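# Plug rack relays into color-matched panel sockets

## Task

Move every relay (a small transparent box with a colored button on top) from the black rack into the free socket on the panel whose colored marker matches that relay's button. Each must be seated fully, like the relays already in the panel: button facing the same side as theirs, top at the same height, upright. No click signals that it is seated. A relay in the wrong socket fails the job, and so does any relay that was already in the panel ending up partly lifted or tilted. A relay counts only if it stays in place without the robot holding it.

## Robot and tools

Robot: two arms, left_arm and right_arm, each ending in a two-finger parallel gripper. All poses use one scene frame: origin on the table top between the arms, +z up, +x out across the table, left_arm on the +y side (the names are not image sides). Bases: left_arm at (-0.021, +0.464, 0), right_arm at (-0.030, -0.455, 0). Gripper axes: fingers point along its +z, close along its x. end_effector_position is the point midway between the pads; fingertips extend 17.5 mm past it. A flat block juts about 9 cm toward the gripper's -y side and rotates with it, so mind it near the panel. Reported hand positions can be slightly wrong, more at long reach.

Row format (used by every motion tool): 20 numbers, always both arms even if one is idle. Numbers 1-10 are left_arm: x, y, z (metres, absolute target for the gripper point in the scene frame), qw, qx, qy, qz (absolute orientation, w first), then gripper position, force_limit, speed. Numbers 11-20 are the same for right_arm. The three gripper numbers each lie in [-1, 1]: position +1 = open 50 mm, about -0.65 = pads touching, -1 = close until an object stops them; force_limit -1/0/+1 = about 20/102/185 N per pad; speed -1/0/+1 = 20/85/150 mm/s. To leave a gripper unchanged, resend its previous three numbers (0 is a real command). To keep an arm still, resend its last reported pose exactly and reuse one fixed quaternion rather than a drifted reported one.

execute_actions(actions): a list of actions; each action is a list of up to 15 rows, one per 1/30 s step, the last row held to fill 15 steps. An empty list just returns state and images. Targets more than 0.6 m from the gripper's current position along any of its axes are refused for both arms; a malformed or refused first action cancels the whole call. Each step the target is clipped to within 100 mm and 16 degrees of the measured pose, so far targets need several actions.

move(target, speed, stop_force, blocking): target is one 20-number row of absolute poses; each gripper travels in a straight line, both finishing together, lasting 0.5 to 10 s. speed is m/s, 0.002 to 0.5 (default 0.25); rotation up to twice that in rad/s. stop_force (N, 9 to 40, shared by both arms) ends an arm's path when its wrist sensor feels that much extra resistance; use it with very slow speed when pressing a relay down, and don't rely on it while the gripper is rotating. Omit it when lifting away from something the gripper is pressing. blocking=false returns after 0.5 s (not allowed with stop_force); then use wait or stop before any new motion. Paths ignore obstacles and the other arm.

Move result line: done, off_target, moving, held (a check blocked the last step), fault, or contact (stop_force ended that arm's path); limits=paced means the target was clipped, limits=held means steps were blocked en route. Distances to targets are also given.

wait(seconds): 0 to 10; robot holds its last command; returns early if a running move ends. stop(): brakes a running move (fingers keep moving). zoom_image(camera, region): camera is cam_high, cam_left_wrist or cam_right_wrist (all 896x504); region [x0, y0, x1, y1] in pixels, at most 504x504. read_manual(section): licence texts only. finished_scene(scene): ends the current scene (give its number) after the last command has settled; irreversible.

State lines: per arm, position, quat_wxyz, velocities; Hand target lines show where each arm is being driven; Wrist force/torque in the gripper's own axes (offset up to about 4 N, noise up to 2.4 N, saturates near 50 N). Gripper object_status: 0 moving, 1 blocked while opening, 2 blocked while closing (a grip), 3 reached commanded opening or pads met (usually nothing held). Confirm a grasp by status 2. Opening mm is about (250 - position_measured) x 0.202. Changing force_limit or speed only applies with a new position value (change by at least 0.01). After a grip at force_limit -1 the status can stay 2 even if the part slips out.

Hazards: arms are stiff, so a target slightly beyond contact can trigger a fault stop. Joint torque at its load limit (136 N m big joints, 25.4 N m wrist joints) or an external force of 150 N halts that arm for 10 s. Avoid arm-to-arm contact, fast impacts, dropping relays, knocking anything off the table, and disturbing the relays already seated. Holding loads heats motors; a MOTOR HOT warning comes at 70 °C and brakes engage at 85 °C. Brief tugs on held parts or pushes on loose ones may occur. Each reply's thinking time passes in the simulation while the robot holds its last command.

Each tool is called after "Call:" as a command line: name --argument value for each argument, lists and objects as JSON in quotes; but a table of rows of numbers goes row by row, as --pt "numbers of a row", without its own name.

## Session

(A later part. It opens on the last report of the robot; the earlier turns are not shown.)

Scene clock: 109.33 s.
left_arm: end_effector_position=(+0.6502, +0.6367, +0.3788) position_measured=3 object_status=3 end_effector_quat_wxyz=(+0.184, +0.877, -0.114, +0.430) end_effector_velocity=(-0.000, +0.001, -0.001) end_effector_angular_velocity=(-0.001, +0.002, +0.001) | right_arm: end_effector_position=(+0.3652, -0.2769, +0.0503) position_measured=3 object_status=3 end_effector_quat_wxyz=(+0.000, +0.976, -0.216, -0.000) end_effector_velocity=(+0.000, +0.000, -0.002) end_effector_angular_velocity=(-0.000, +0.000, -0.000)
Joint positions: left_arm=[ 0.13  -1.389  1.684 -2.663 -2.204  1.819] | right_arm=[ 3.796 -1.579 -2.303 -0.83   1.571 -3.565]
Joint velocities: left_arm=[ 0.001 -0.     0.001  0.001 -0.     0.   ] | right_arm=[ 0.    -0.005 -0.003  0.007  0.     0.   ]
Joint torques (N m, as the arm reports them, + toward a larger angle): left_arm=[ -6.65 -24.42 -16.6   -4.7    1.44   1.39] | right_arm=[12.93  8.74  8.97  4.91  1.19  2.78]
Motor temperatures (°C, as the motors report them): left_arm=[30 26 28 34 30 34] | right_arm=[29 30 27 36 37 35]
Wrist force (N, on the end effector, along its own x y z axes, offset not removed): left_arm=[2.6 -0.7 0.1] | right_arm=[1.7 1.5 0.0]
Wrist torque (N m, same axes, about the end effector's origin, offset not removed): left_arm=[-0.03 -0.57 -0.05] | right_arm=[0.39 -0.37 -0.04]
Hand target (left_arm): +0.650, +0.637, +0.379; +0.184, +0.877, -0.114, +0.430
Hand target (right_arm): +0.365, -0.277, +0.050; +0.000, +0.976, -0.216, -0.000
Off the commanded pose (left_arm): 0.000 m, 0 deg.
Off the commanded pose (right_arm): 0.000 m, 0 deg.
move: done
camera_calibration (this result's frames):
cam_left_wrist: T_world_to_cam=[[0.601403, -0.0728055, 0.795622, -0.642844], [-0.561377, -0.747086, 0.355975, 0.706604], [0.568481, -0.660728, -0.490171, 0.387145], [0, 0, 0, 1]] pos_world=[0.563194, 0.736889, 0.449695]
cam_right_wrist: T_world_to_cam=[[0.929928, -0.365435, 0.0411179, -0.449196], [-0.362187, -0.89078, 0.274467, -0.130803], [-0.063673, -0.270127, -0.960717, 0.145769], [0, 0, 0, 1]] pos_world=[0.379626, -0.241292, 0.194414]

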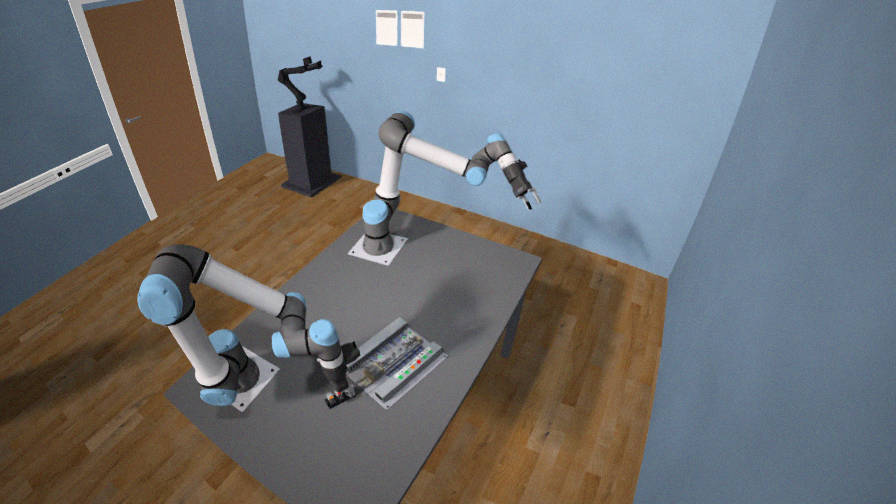

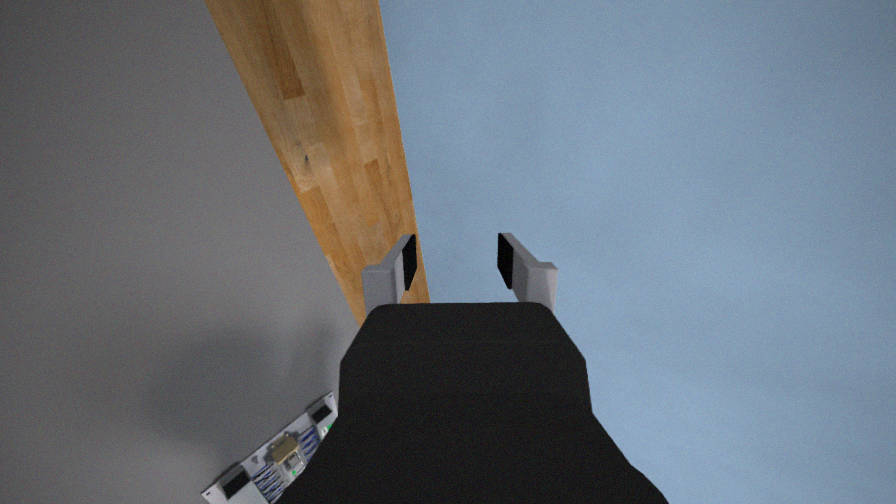

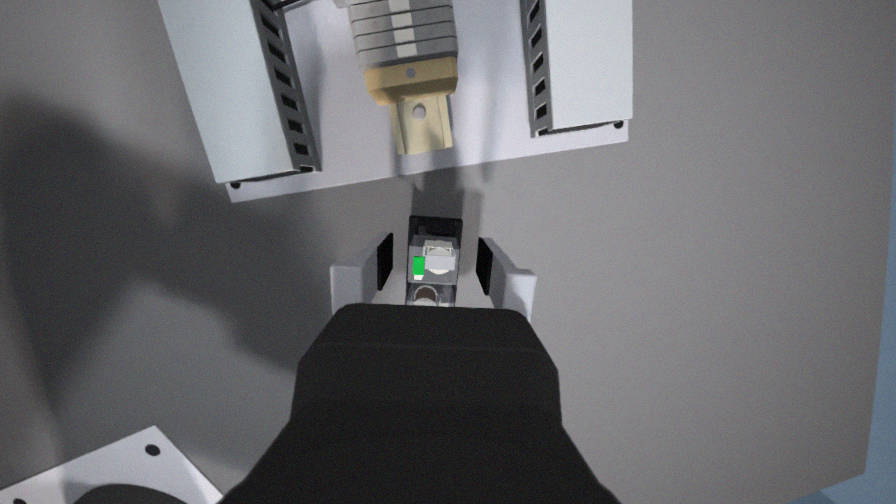

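Call:
execute_actions --actions '[[[0.6502,0.6367,0.3788,0.184,0.877,-0.114,0.430,1,0,0, 0.3652,-0.2769,0.050,0,0.9763,-0.2164,0,-1,0,-0.5]],[[0.6502,0.6367,0.3788,0.184,0.877,-0.114,0.430,1,0,0, 0.3652,-0.2769,0.050,0,0.9763,-0.2164,0,-1,0,-0.5]]]'

Call:
zoom_image --camera "cam_right_wrist" --region '[360, 180, 510, 310]'

Scene clock: 115.83 s.
left_arm: end_effector_position=(+0.6502, +0.6367, +0.3788) position_measured=3 object_status=3 end_effector_quat_wxyz=(+0.184, +0.877, -0.114, +0.430) end_effector_velocity=(+0.000, -0.000, +0.001) end_effector_angular_velocity=(-0.000, -0.002, -0.001) | right_arm: end_effector_position=(+0.3652, -0.2769, +0.0500) position_measured=122 object_status=2 end_effector_quat_wxyz=(+0.000, +0.976, -0.216, -0.000) end_effector_velocity=(-0.000, -0.000, +0.000) end_effector_angular_velocity=(+0.000, +0.000, -0.000)
Joint positions: left_arm=[ 0.13  -1.389  1.684 -2.663 -2.204  1.819] | right_arm=[ 3.796 -1.58  -2.304 -0.829  1.571 -3.565]
Joint velocities: left_arm=[-0.001  0.    -0.    -0.002 -0.001 -0.   ] | right_arm=[ 0.     0.001  0.    -0.001  0.     0.   ]
Joint torques (N m, as the arm reports them, + toward a larger angle): left_arm=[ -5.77 -23.7  -18.07  -4.88   1.64   1.39] | right_arm=[12.9   7.36 25.66  5.12  0.96  2.64]
Motor temperatures (°C, as the motors report them): left_arm=[30 26 28 34 30 34] | right_arm=[29 30 27 36 37 35]
Wrist force (N, on the end effector, along its own x y z axes, offset not removed): left_arm=[2.6 0.7 1.5] | right_arm=[3.0 0.8 -0.8]
Wrist torque (N m, same axes, about the end effector's origin, offset not removed): left_arm=[0.16 -0.57 0.11] | right_arm=[0.18 -0.57 -0.01]
Hand target (left_arm): +0.650, +0.637, +0.379; +0.184, +0.877, -0.114, +0.430
Hand target (right_arm): +0.365, -0.277, +0.050; -0.000, +0.976, -0.216, +0.000
Off the commanded pose (left_arm): 0.000 m, 0 deg.
Off the commanded pose (right_arm): 0.000 m, 0 deg.
camera_calibration (this result's frames):
cam_left_wrist: T_world_to_cam=[[0.601404, -0.072805, 0.795621, -0.642844], [-0.561376, -0.747086, 0.355976, 0.706603], [0.56848, -0.660728, -0.490172, 0.387146], [0, 0, 0, 1]] pos_world=[0.563194, 0.736889, 0.449694]
cam_right_wrist: T_world_to_cam=[[0.92993, -0.365435, 0.0410885, -0.449187], [-0.362177, -0.890776, 0.274492, -0.130699], [-0.0637084, -0.27014, -0.960711, 0.145505], [0, 0, 0, 1]] pos_world=[0.379646, -0.241265, 0.194121]

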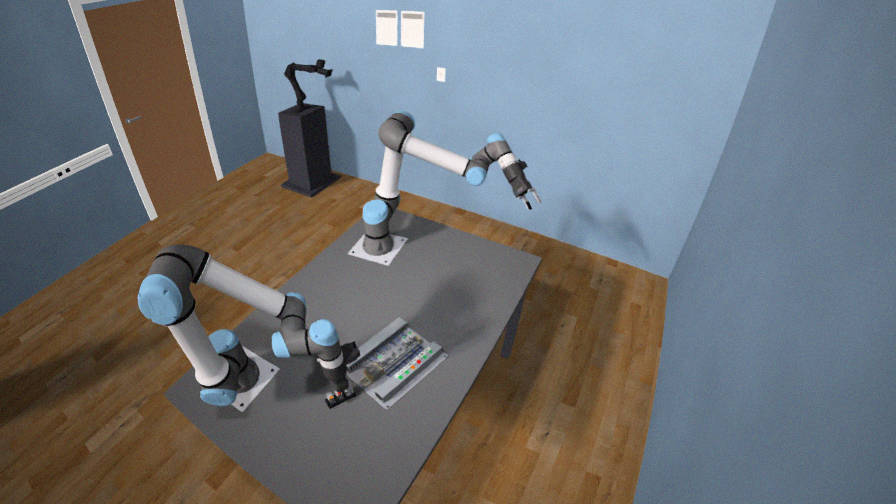

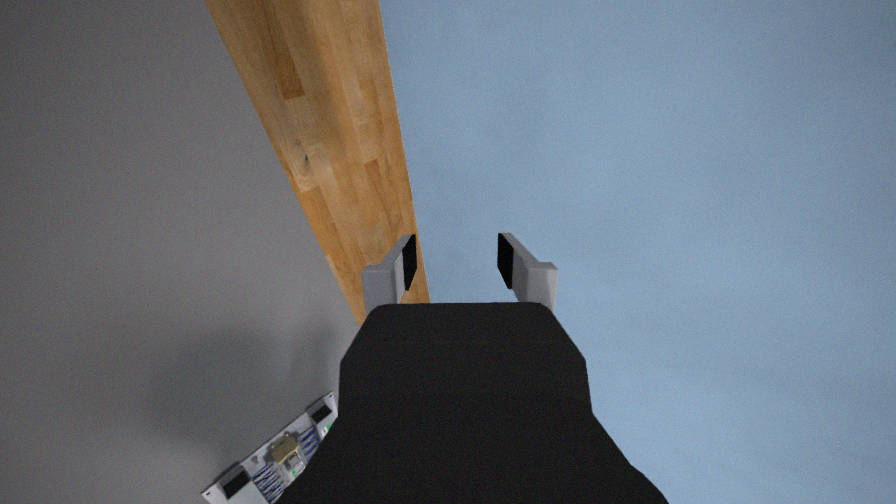

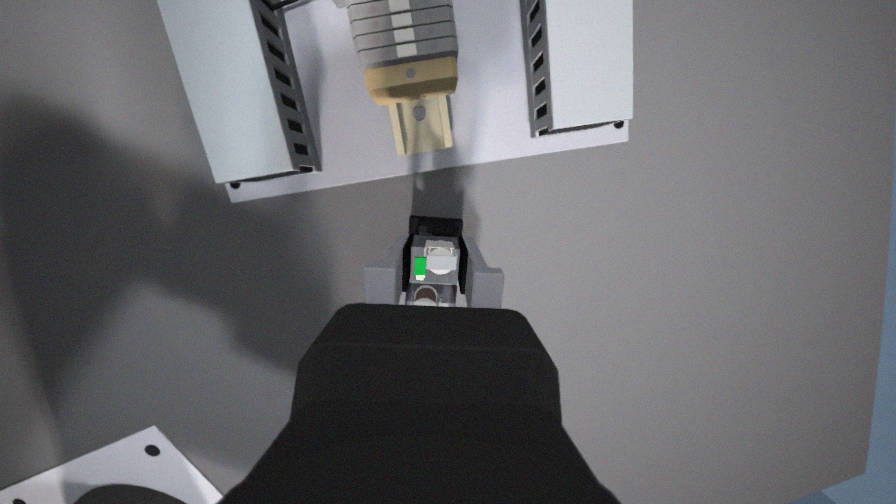

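Region (360, 180, 510, 310) of cam_right_wrist's 896x504 image, scaled by 3.360, with more detail than that image has; it fills the top 437 rows of this view, and the rest is white.

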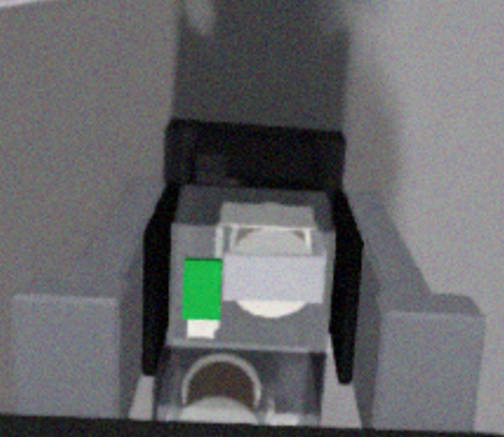

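Call:
move --target '[0.6502,0.6367,0.3788,0.184,0.877,-0.114,0.430,1,0,0, 0.3652,-0.2769,0.12,0,0.9763,-0.2164,0,-1,0,-0.5]' --speed 0.08

Scene clock: 120.43 s.
left_arm: end_effector_position=(+0.6502, +0.6367, +0.3788) position_measured=3 object_status=3 end_effector_quat_wxyz=(+0.184, +0.877, -0.114, +0.430) end_effector_velocity=(-0.000, +0.000, -0.000) end_effector_angular_velocity=(+0.000, -0.000, +0.001) | right_arm: end_effector_position=(+0.3654, -0.2768, +0.1197) position_measured=122 object_status=2 end_effector_quat_wxyz=(-0.000, +0.976, -0.216, +0.000) end_effector_velocity=(-0.000, +0.000, +0.003) end_effector_angular_velocity=(-0.000, +0.000, +0.000)
Joint positions: left_arm=[ 0.13  -1.389  1.684 -2.663 -2.204  1.819] | right_arm=[ 3.796 -1.456 -2.198 -1.058  1.571 -3.566]
Joint velocities: left_arm=[ 0.     0.     0.    -0.001  0.    -0.   ] | right_arm=[ 0.     0.004  0.005 -0.009  0.    -0.   ]
Joint torques (N m, as the arm reports them, + toward a larger angle): left_arm=[ -7.28 -24.19 -18.55  -4.7    1.5    1.11] | right_arm=[-0.29 31.3  33.77  1.73  0.9   2.78]
Motor temperatures (°C, as the motors report them): left_arm=[30 26 28 34 30 34] | right_arm=[29 30 27 36 37 35]
Wrist force (N, on the end effector, along its own x y z axes, offset not removed): left_arm=[2.5 -0.2 0.4] | right_arm=[1.4 0.2 0.2]
Wrist torque (N m, same axes, about the end effector's origin, offset not removed): left_arm=[0.11 -0.57 0.01] | right_arm=[0.16 -0.19 -0.01]
Hand target (left_arm): +0.650, +0.637, +0.379; +0.184, +0.877, -0.114, +0.430
Hand target (right_arm): +0.365, -0.277, +0.120; -0.000, +0.976, -0.216, +0.000
Off the commanded pose (left_arm): 0.000 m, 0 deg.
Off the commanded pose (right_arm): 0.000 m, 0 deg.
move: done
camera_calibration (this result's frames):
cam_left_wrist: T_world_to_cam=[[0.601404, -0.0728049, 0.795621, -0.642844], [-0.561376, -0.747086, 0.355977, 0.706603], [0.56848, -0.660728, -0.490172, 0.387146], [0, 0, 0, 1]] pos_world=[0.563194, 0.736889, 0.449694]
cam_right_wrist: T_world_to_cam=[[0.929948, -0.365383, 0.0411261, -0.452183], [-0.362145, -0.890827, 0.274368, -0.149672], [-0.0636132, -0.270042, -0.960745, 0.212501], [0, 0, 0, 1]] pos_world=[0.379822, -0.241167, 0.263821]

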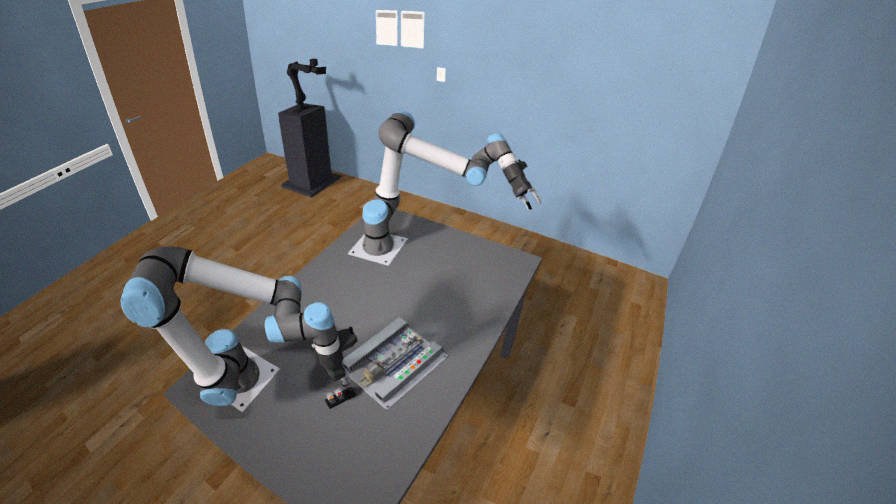

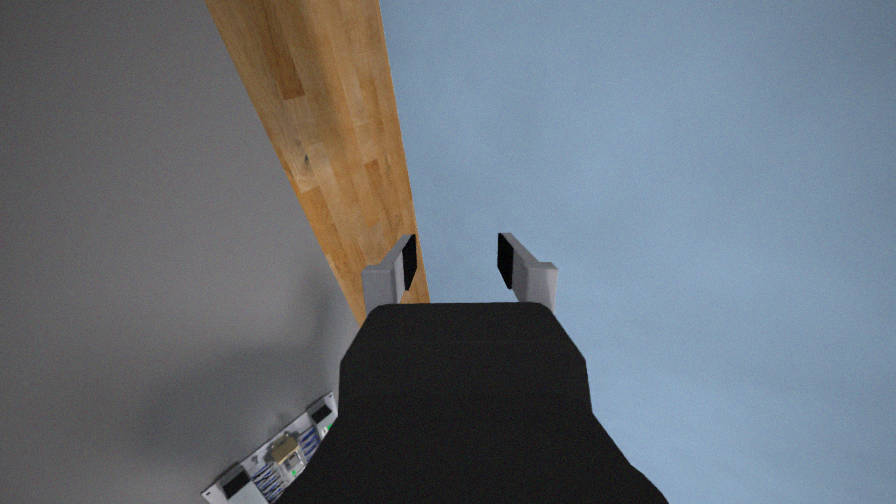

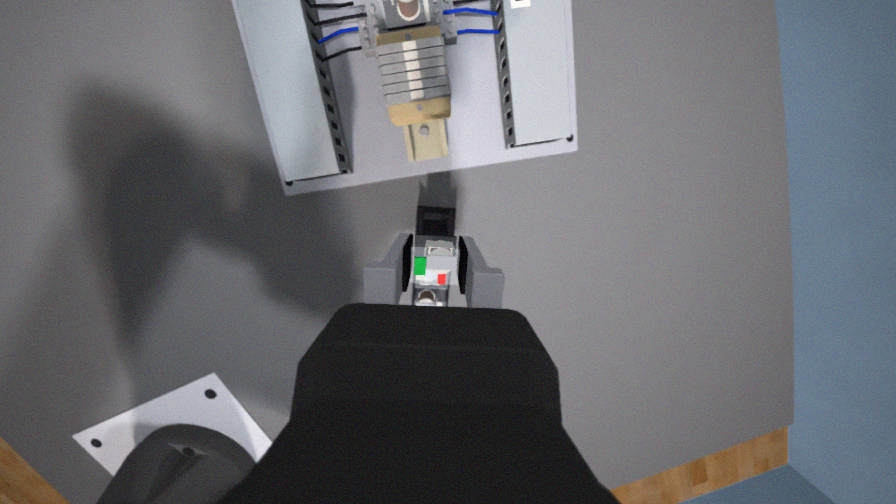

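Call:
move --target '[0.6502,0.6367,0.3788,0.184,0.877,-0.114,0.430,1,0,0, 0.405,-0.13,0.15,0,0.9932,-0.1167,0,-1,0,-0.5]' --speed 0.15

Call:
zoom_image --camera "cam_right_wrist" --region '[330, 60, 550, 310]'

Scene clock: 129.30 s.
left_arm: end_effector_position=(+0.6502, +0.6367, +0.3788) position_measured=3 object_status=3 end_effector_quat_wxyz=(+0.184, +0.877, -0.114, +0.430) end_effector_velocity=(-0.000, -0.001, -0.001) end_effector_angular_velocity=(-0.000, +0.001, -0.001) | right_arm: end_effector_position=(+0.4051, -0.1303, +0.1498) position_measured=122 object_status=2 end_effector_quat_wxyz=(+0.000, +0.993, -0.117, +0.000) end_effector_velocity=(+0.001, +0.002, -0.000) end_effector_angular_velocity=(-0.002, +0.002, +0.003)
Joint positions: left_arm=[ 0.13  -1.389  1.684 -2.663 -2.204  1.819] | right_arm=[ 3.953 -1.688 -1.88  -1.145  1.57  -3.61 ]
Joint velocities: left_arm=[-0.001  0.     0.001 -0.    -0.     0.   ] | right_arm=[ 0.002 -0.005  0.006 -0.003 -0.    -0.001]
Joint torques (N m, as the arm reports them, + toward a larger angle): left_arm=[ -7.06 -23.61 -18.47  -4.92   1.67   1.38] | right_arm=[13.09 17.11 35.05  1.61  1.21 -2.62]
Motor temperatures (°C, as the motors report them): left_arm=[30 26 28 34 30 34] | right_arm=[29 30 27 36 37 35]
Wrist force (N, on the end effector, along its own x y z axes, offset not removed): left_arm=[2.0 0.4 0.5] | right_arm=[0.6 0.1 0.6]
Wrist torque (N m, same axes, about the end effector's origin, offset not removed): left_arm=[0.12 -0.52 0.09] | right_arm=[0.15 -0.04 -0.08]
Hand target (left_arm): +0.650, +0.637, +0.379; +0.184, +0.877, -0.114, +0.430
Hand target (right_arm): +0.405, -0.130, +0.150; +0.000, +0.993, -0.117, +0.000
Off the commanded pose (left_arm): 0.000 m, 0 deg.
Off the commanded pose (right_arm): 0.000 m, 0 deg.
move: done
camera_calibration (this result's frames):
cam_left_wrist: T_world_to_cam=[[0.601404, -0.0728051, 0.795621, -0.642844], [-0.561376, -0.747086, 0.355976, 0.706603], [0.56848, -0.660728, -0.490172, 0.387146], [0, 0, 0, 1]] pos_world=[0.563194, 0.736889, 0.449694]
cam_right_wrist: T_world_to_cam=[[0.984328, -0.171408, 0.0414552, -0.433668], [-0.176172, -0.945232, 0.274772, -0.0955259], [-0.00791333, -0.277769, -0.960615, 0.259907], [0, 0, 0, 1]] pos_world=[0.412099, -0.0924344, 0.293896]

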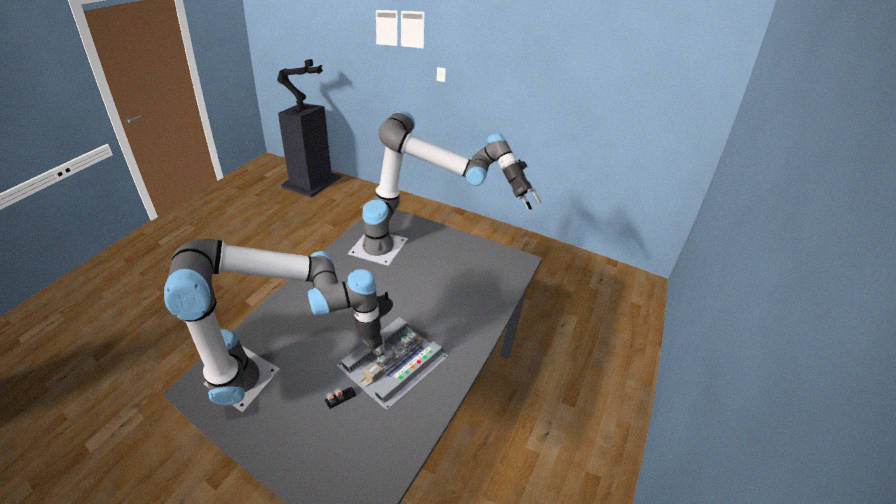

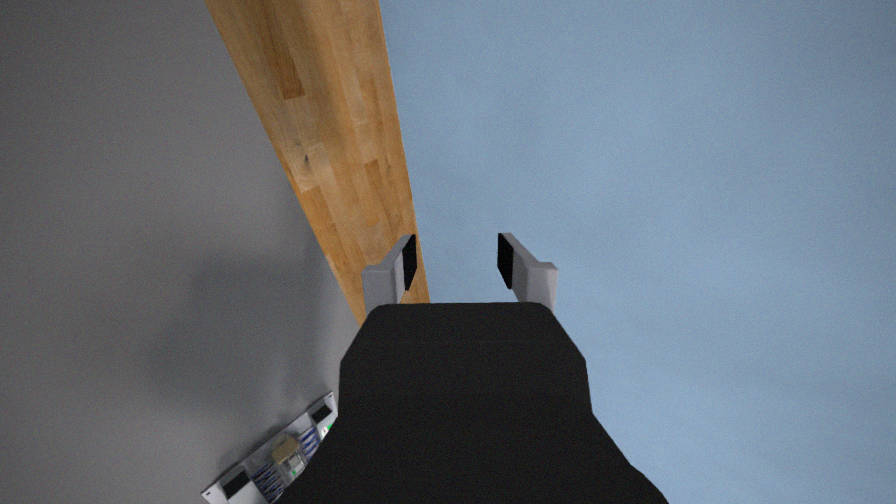

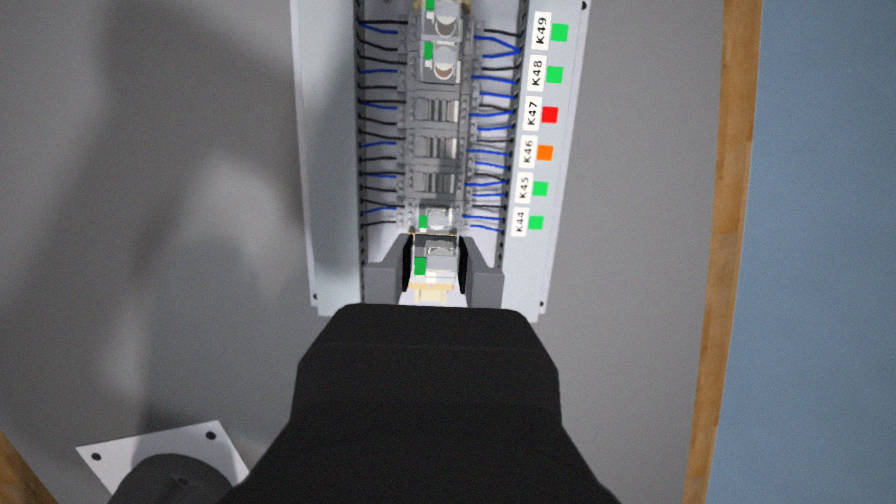

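Region (330, 60, 550, 310) of cam_right_wrist's 896x504 image, scaled by 2.016, with more detail than that image has; it fills the left 444 columns of this view, and the rest is white.

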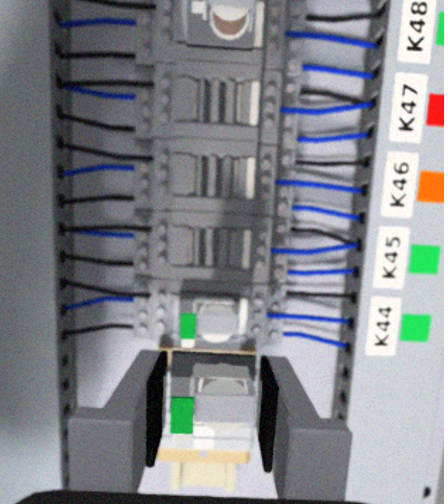

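Call:
zoom_image --camera "cam_right_wrist" --region '[385, 125, 495, 245]'

Region (385, 125, 495, 245) of cam_right_wrist's 896x504 image, scaled by 4.200, with more detail than that image has; it fills the left 462 columns of this view, and the rest is white.

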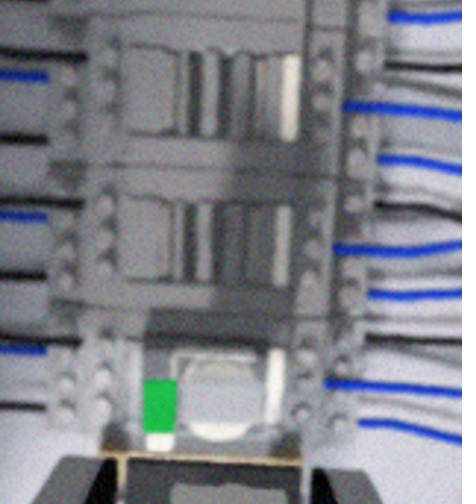

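Call:
zoom_image --camera "cam_high" --region '[360, 315, 440, 385]'

Region (360, 315, 440, 385) of cam_high's 896x504 image, scaled by 6.300, with more detail than that image has; it fills the top 441 rows of this view, and the rest is white.

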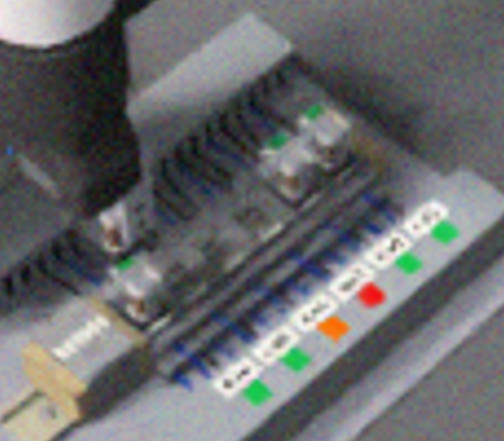

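Call:
zoom_image --camera "cam_right_wrist" --region '[390, 0, 490, 130]'

Region (390, 0, 490, 130) of cam_right_wrist's 896x504 image, scaled by 3.877, with more detail than that image has; it fills the left 388 columns of this view, and the rest is white.

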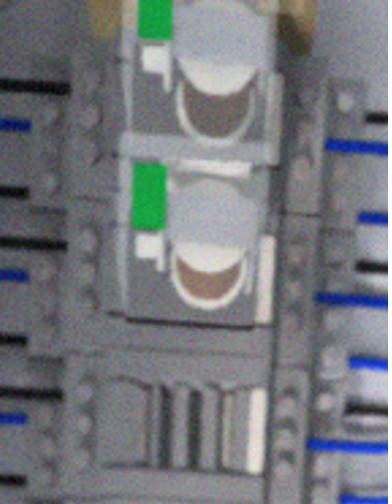

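Call:
move --target '[0.6502,0.6367,0.3788,0.184,0.877,-0.114,0.430,1,0,0, 0.4126,-0.0904,0.108,0,0.9936,-0.1132,0,-1,0,-0.5]' --speed 0.06

Call:
zoom_image --camera "cam_right_wrist" --region '[365, 150, 515, 310]'

Scene clock: 158.67 s.
left_arm: end_effector_position=(+0.6502, +0.6367, +0.3788) position_measured=3 object_status=3 end_effector_quat_wxyz=(+0.184, +0.877, -0.114, +0.430) end_effector_velocity=(+0.000, +0.000, +0.001) end_effector_angular_velocity=(+0.000, -0.002, -0.000) | right_arm: end_effector_position=(+0.4125, -0.0907, +0.1082) position_measured=122 object_status=2 end_effector_quat_wxyz=(+0.000, +0.994, -0.113, +0.000) end_effector_velocity=(+0.001, +0.002, -0.001) end_effector_angular_velocity=(+0.003, -0.002, +0.000)
Joint positions: left_arm=[ 0.13  -1.389  1.684 -2.663 -2.204  1.819] | right_arm=[ 3.99  -1.802 -1.861 -1.049  1.571 -3.581]
Joint velocities: left_arm=[-0.     0.    -0.002 -0.    -0.    -0.   ] | right_arm=[ 0.002 -0.004  0.002  0.006 -0.     0.001]
Joint torques (N m, as the arm reports them, + toward a larger angle): left_arm=[ -6.66 -24.39 -19.08  -4.84   1.43   1.22] | right_arm=[14.09 23.28 34.51  4.81  1.32  2.76]
Motor temperatures (°C, as the motors report them): left_arm=[30 26 28 34 30 34] | right_arm=[29 30 27 36 37 35]
Wrist force (N, on the end effector, along its own x y z axes, offset not removed): left_arm=[1.4 -1.0 -0.2] | right_arm=[1.7 -1.2 0.0]
Wrist torque (N m, same axes, about the end effector's origin, offset not removed): left_arm=[-0.11 -0.40 0.09] | right_arm=[-0.20 -0.26 0.06]
Hand target (left_arm): +0.650, +0.637, +0.379; +0.184, +0.877, -0.114, +0.430
Hand target (right_arm): +0.413, -0.091, +0.108; +0.000, +0.994, -0.113, +0.000
Off the commanded pose (left_arm): 0.000 m, 0 deg.
Off the commanded pose (right_arm): 0.000 m, 0 deg.
move: done
camera_calibration (this result's frames):
cam_left_wrist: T_world_to_cam=[[0.601404, -0.0728049, 0.795621, -0.642844], [-0.561376, -0.747086, 0.355977, 0.706602], [0.56848, -0.660728, -0.490172, 0.387146], [0, 0, 0, 1]] pos_world=[0.563194, 0.736889, 0.449694]
cam_right_wrist: T_world_to_cam=[[0.985567, -0.164201, 0.0411702, -0.432268], [-0.169173, -0.946586, 0.274509, -0.0483265], [-0.0061034, -0.277512, -0.960703, 0.230311], [0, 0, 0, 1]] pos_world=[0.419259, -0.0528099, 0.252323]

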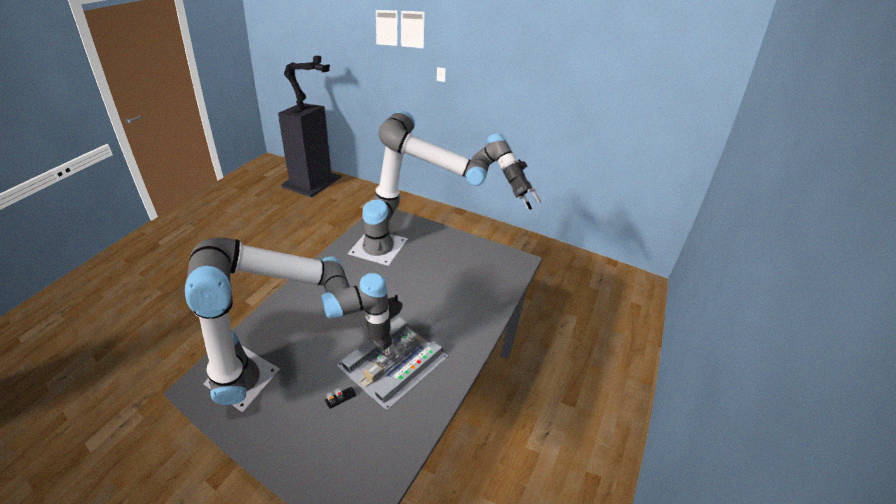

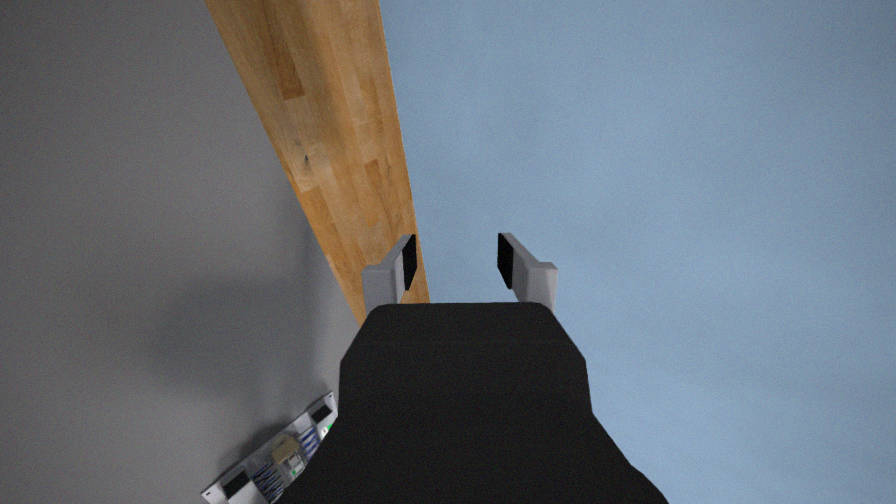

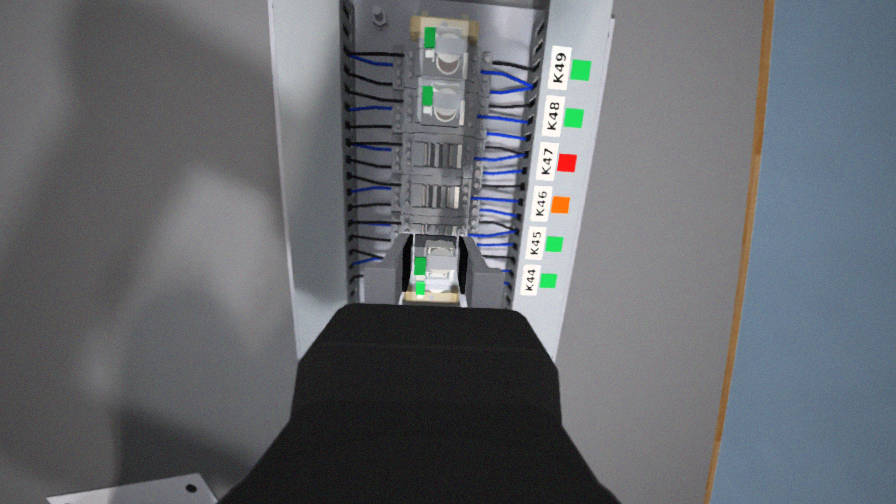

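Region (365, 150, 515, 310) of cam_right_wrist's 896x504 image, scaled by 3.150, with more detail than that image has; it fills the left 472 columns of this view, and the rest is white.

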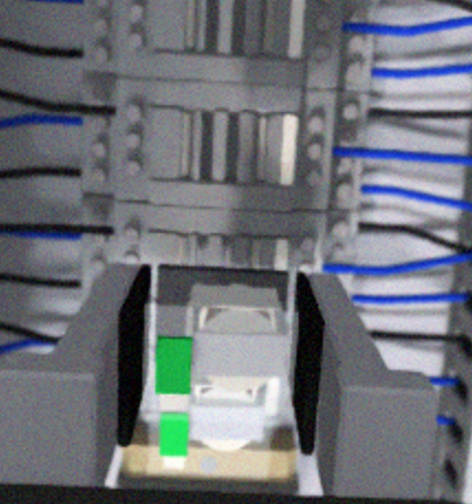

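Call:
zoom_image --camera "cam_right_wrist" --region '[390, 70, 490, 240]'

Region (390, 70, 490, 240) of cam_right_wrist's 896x504 image, scaled by 2.965, with more detail than that image has; it fills the left 296 columns of this view, and the rest is white.

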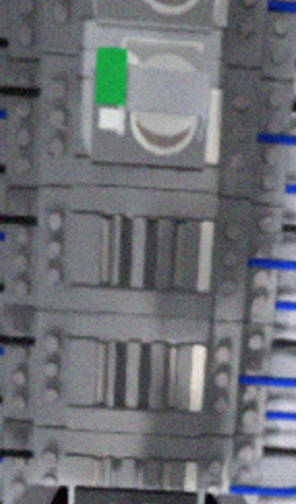

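Call:
move --target '[0.6502,0.6367,0.3788,0.184,0.877,-0.114,0.430,1,0,0, 0.4119,-0.0899,0.088,0,0.9936,-0.1132,0,-1,0,-0.5]' --speed 0.03

Call:
zoom_image --camera "cam_right_wrist" --region '[365, 150, 515, 310]'

Scene clock: 180.93 s.
left_arm: end_effector_position=(+0.6502, +0.6367, +0.3788) position_measured=3 object_status=3 end_effector_quat_wxyz=(+0.184, +0.877, -0.114, +0.430) end_effector_velocity=(-0.000, -0.000, -0.001) end_effector_angular_velocity=(-0.001, +0.002, -0.000) | right_arm: end_effector_position=(+0.4119, -0.0900, +0.0883) position_measured=122 object_status=2 end_effector_quat_wxyz=(+0.000, +0.994, -0.113, -0.000) end_effector_velocity=(-0.000, -0.000, -0.002) end_effector_angular_velocity=(-0.001, +0.001, -0.000)
Joint positions: left_arm=[ 0.13  -1.389  1.684 -2.663 -2.204  1.819] | right_arm=[ 3.992 -1.827 -1.888 -0.998  1.571 -3.58 ]
Joint velocities: left_arm=[-0.     0.     0.001  0.     0.    -0.   ] | right_arm=[ 0.    -0.003 -0.003  0.005  0.     0.   ]
Joint torques (N m, as the arm reports them, + toward a larger angle): left_arm=[ -6.48 -24.39 -18.51  -4.69   1.25   1.18] | right_arm=[12.22 22.84  9.52  4.6   1.19  2.68]
Motor temperatures (°C, as the motors report them): left_arm=[30 26 28 34 30 34] | right_arm=[29 30 27 36 37 35]
Wrist force (N, on the end effector, along its own x y z axes, offset not removed): left_arm=[2.4 -1.9 0.1] | right_arm=[2.1 1.6 0.4]
Wrist torque (N m, same axes, about the end effector's origin, offset not removed): left_arm=[-0.20 -0.58 0.04] | right_arm=[0.32 -0.30 -0.03]
Hand target (left_arm): +0.650, +0.637, +0.379; +0.184, +0.877, -0.114, +0.430
Hand target (right_arm): +0.412, -0.090, +0.088; +0.000, +0.994, -0.113, -0.000
Off the commanded pose (left_arm): 0.000 m, 0 deg.
Off the commanded pose (right_arm): 0.000 m, 0 deg.
move: done
camera_calibration (this result's frames):
cam_left_wrist: T_world_to_cam=[[0.601404, -0.0728049, 0.795621, -0.642844], [-0.561376, -0.747086, 0.355977, 0.706603], [0.56848, -0.660728, -0.490172, 0.387146], [0, 0, 0, 1]] pos_world=[0.563194, 0.736889, 0.449694]
cam_right_wrist: T_world_to_cam=[[0.985575, -0.164172, 0.0411166, -0.430684], [-0.169131, -0.946608, 0.27446, -0.0422779], [-0.00613711, -0.277454, -0.960719, 0.211418], [0, 0, 0, 1]] pos_world=[0.418618, -0.0520678, 0.232425]

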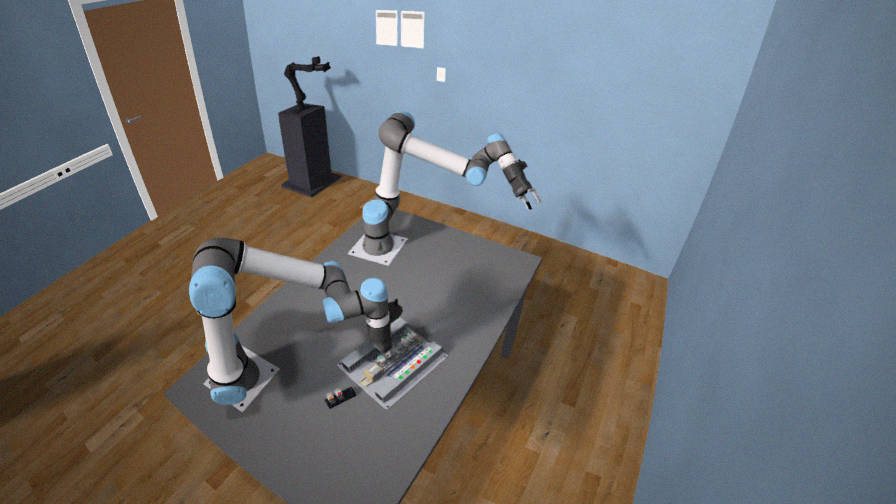

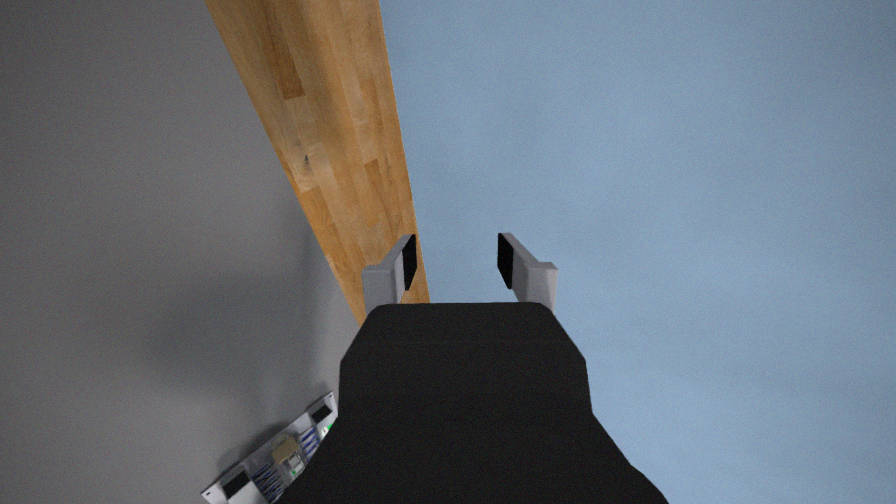

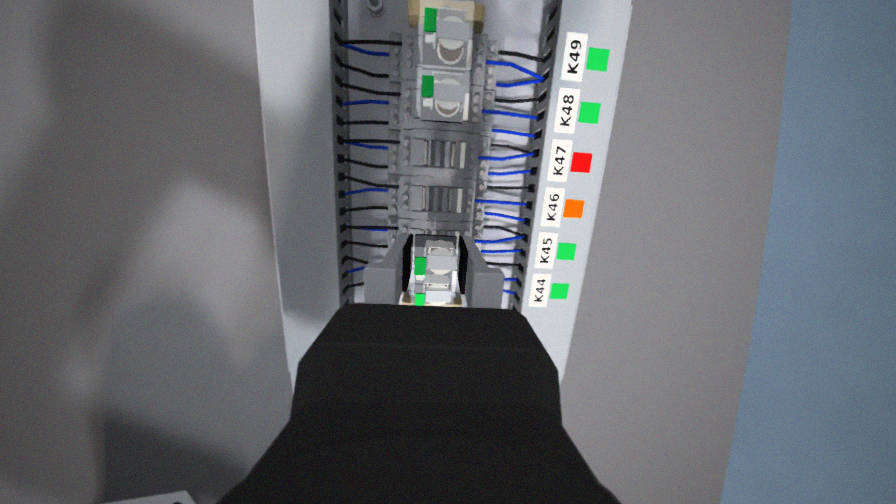

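Region (365, 150, 515, 310) of cam_right_wrist's 896x504 image, scaled by 3.150, with more detail than that image has; it fills the left 472 columns of this view, and the rest is white.

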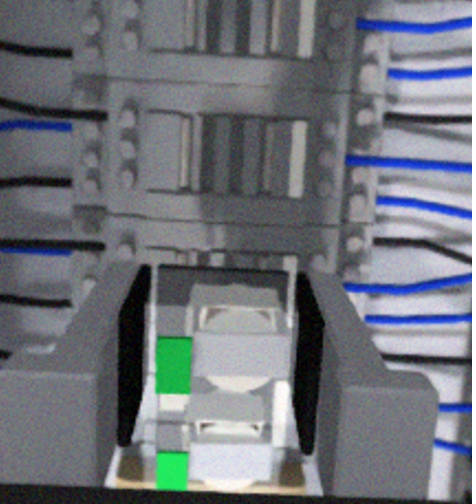

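Call:
move --target '[0.6502,0.6367,0.3788,0.184,0.877,-0.114,0.430,1,0,0, 0.4119,-0.0899,0.062,0,0.9936,-0.1132,0,-1,0,-0.5]' --speed 0.005 --stop_force 12

Call:
zoom_image --camera "cam_right_wrist" --region '[365, 150, 515, 310]'

Scene clock: 189.30 s.
left_arm: end_effector_position=(+0.6502, +0.6367, +0.3788) position_measured=3 object_status=3 end_effector_quat_wxyz=(+0.184, +0.877, -0.114, +0.430) end_effector_velocity=(+0.000, +0.000, +0.000) end_effector_angular_velocity=(+0.001, -0.001, +0.000) | right_arm: end_effector_position=(+0.4118, -0.0900, +0.0756) position_measured=122 object_status=2 end_effector_quat_wxyz=(+0.000, +0.994, -0.113, -0.000) end_effector_velocity=(-0.000, -0.001, +0.000) end_effector_angular_velocity=(-0.002, +0.001, -0.000)
Joint positions: left_arm=[ 0.13  -1.389  1.684 -2.663 -2.204  1.819] | right_arm=[ 3.992 -1.845 -1.903 -0.965  1.571 -3.58 ]
Joint velocities: left_arm=[ 0.     0.     0.    -0.001  0.     0.   ] | right_arm=[-0.     0.002  0.    -0.004  0.     0.   ]
Joint torques (N m, as the arm reports them, + toward a larger angle): left_arm=[ -5.73 -25.65 -19.42  -4.79   1.43   1.4 ] | right_arm=[11.19 35.45 20.17 -2.36 -0.99  2.6 ]
Motor temperatures (°C, as the motors report them): left_arm=[30 26 28 34 30 34] | right_arm=[29 30 27 36 37 35]
Wrist force (N, on the end effector, along its own x y z axes, offset not removed): left_arm=[2.6 -0.4 0.9] | right_arm=[-0.5 -4.9 -22.3]
Wrist torque (N m, same axes, about the end effector's origin, offset not removed): left_arm=[0.09 -0.68 0.08] | right_arm=[0.37 -0.17 -0.01]
Hand target (left_arm): +0.650, +0.637, +0.379; +0.184, +0.877, -0.114, +0.430
Hand target (right_arm): +0.412, -0.090, +0.076; -0.000, +0.994, -0.113, +0.000
Off the commanded pose (left_arm): 0.000 m, 0 deg.
Off the commanded pose (right_arm): 0.014 m, 0 deg.
move: contact (right_arm)
camera_calibration (this result's frames):
cam_left_wrist: T_world_to_cam=[[0.601404, -0.0728047, 0.795621, -0.642844], [-0.561376, -0.747086, 0.355977, 0.706603], [0.568481, -0.660728, -0.490172, 0.387146], [0, 0, 0, 1]] pos_world=[0.563194, 0.736889, 0.449694]
cam_right_wrist: T_world_to_cam=[[0.98559, -0.164131, 0.0409122, -0.430058], [-0.169034, -0.946599, 0.274548, -0.0388692], [-0.00633444, -0.277508, -0.960703, 0.19932], [0, 0, 0, 1]] pos_world=[0.418553, -0.0520664, 0.219754]

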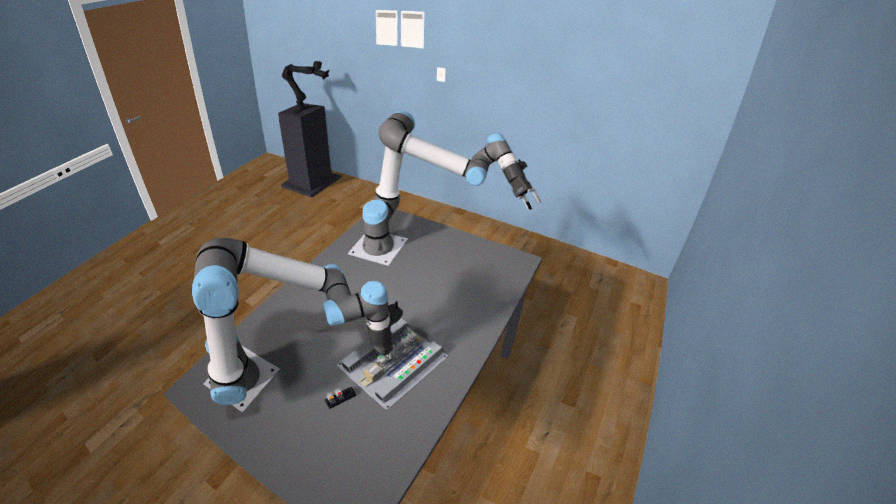

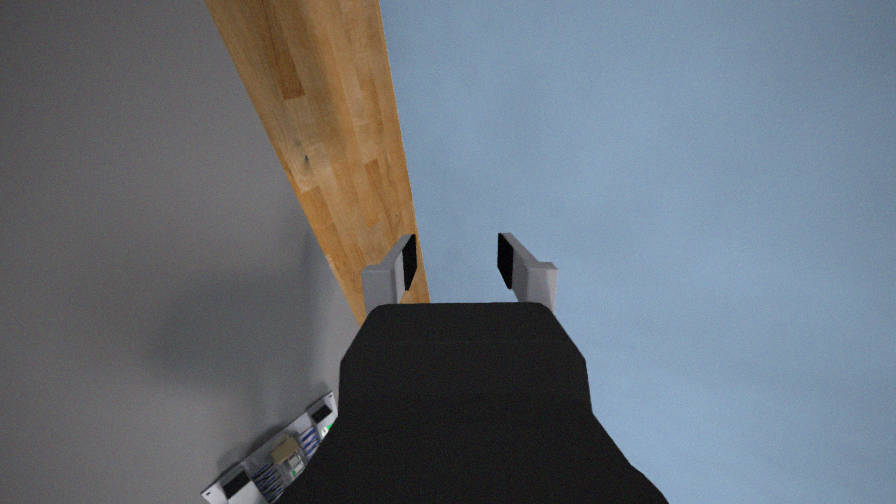

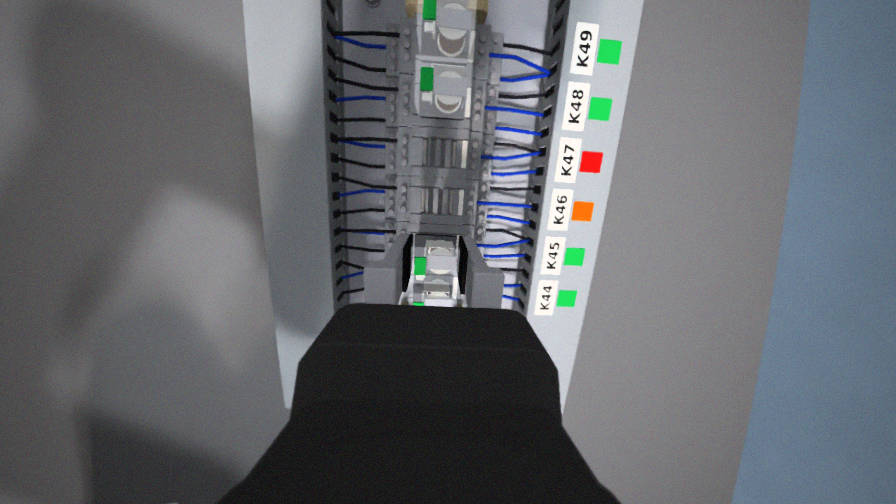

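Region (365, 150, 515, 310) of cam_right_wrist's 896x504 image, scaled by 3.150, with more detail than that image has; it fills the left 472 columns of this view, and the rest is white.

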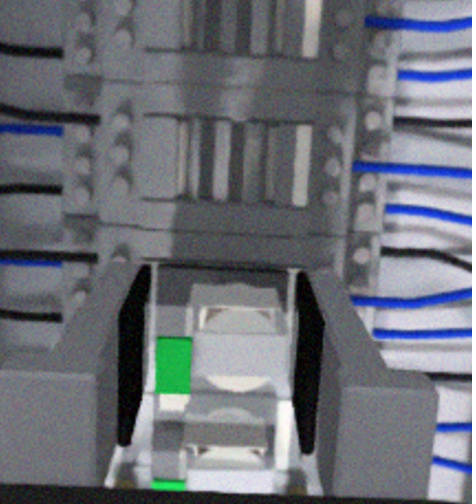

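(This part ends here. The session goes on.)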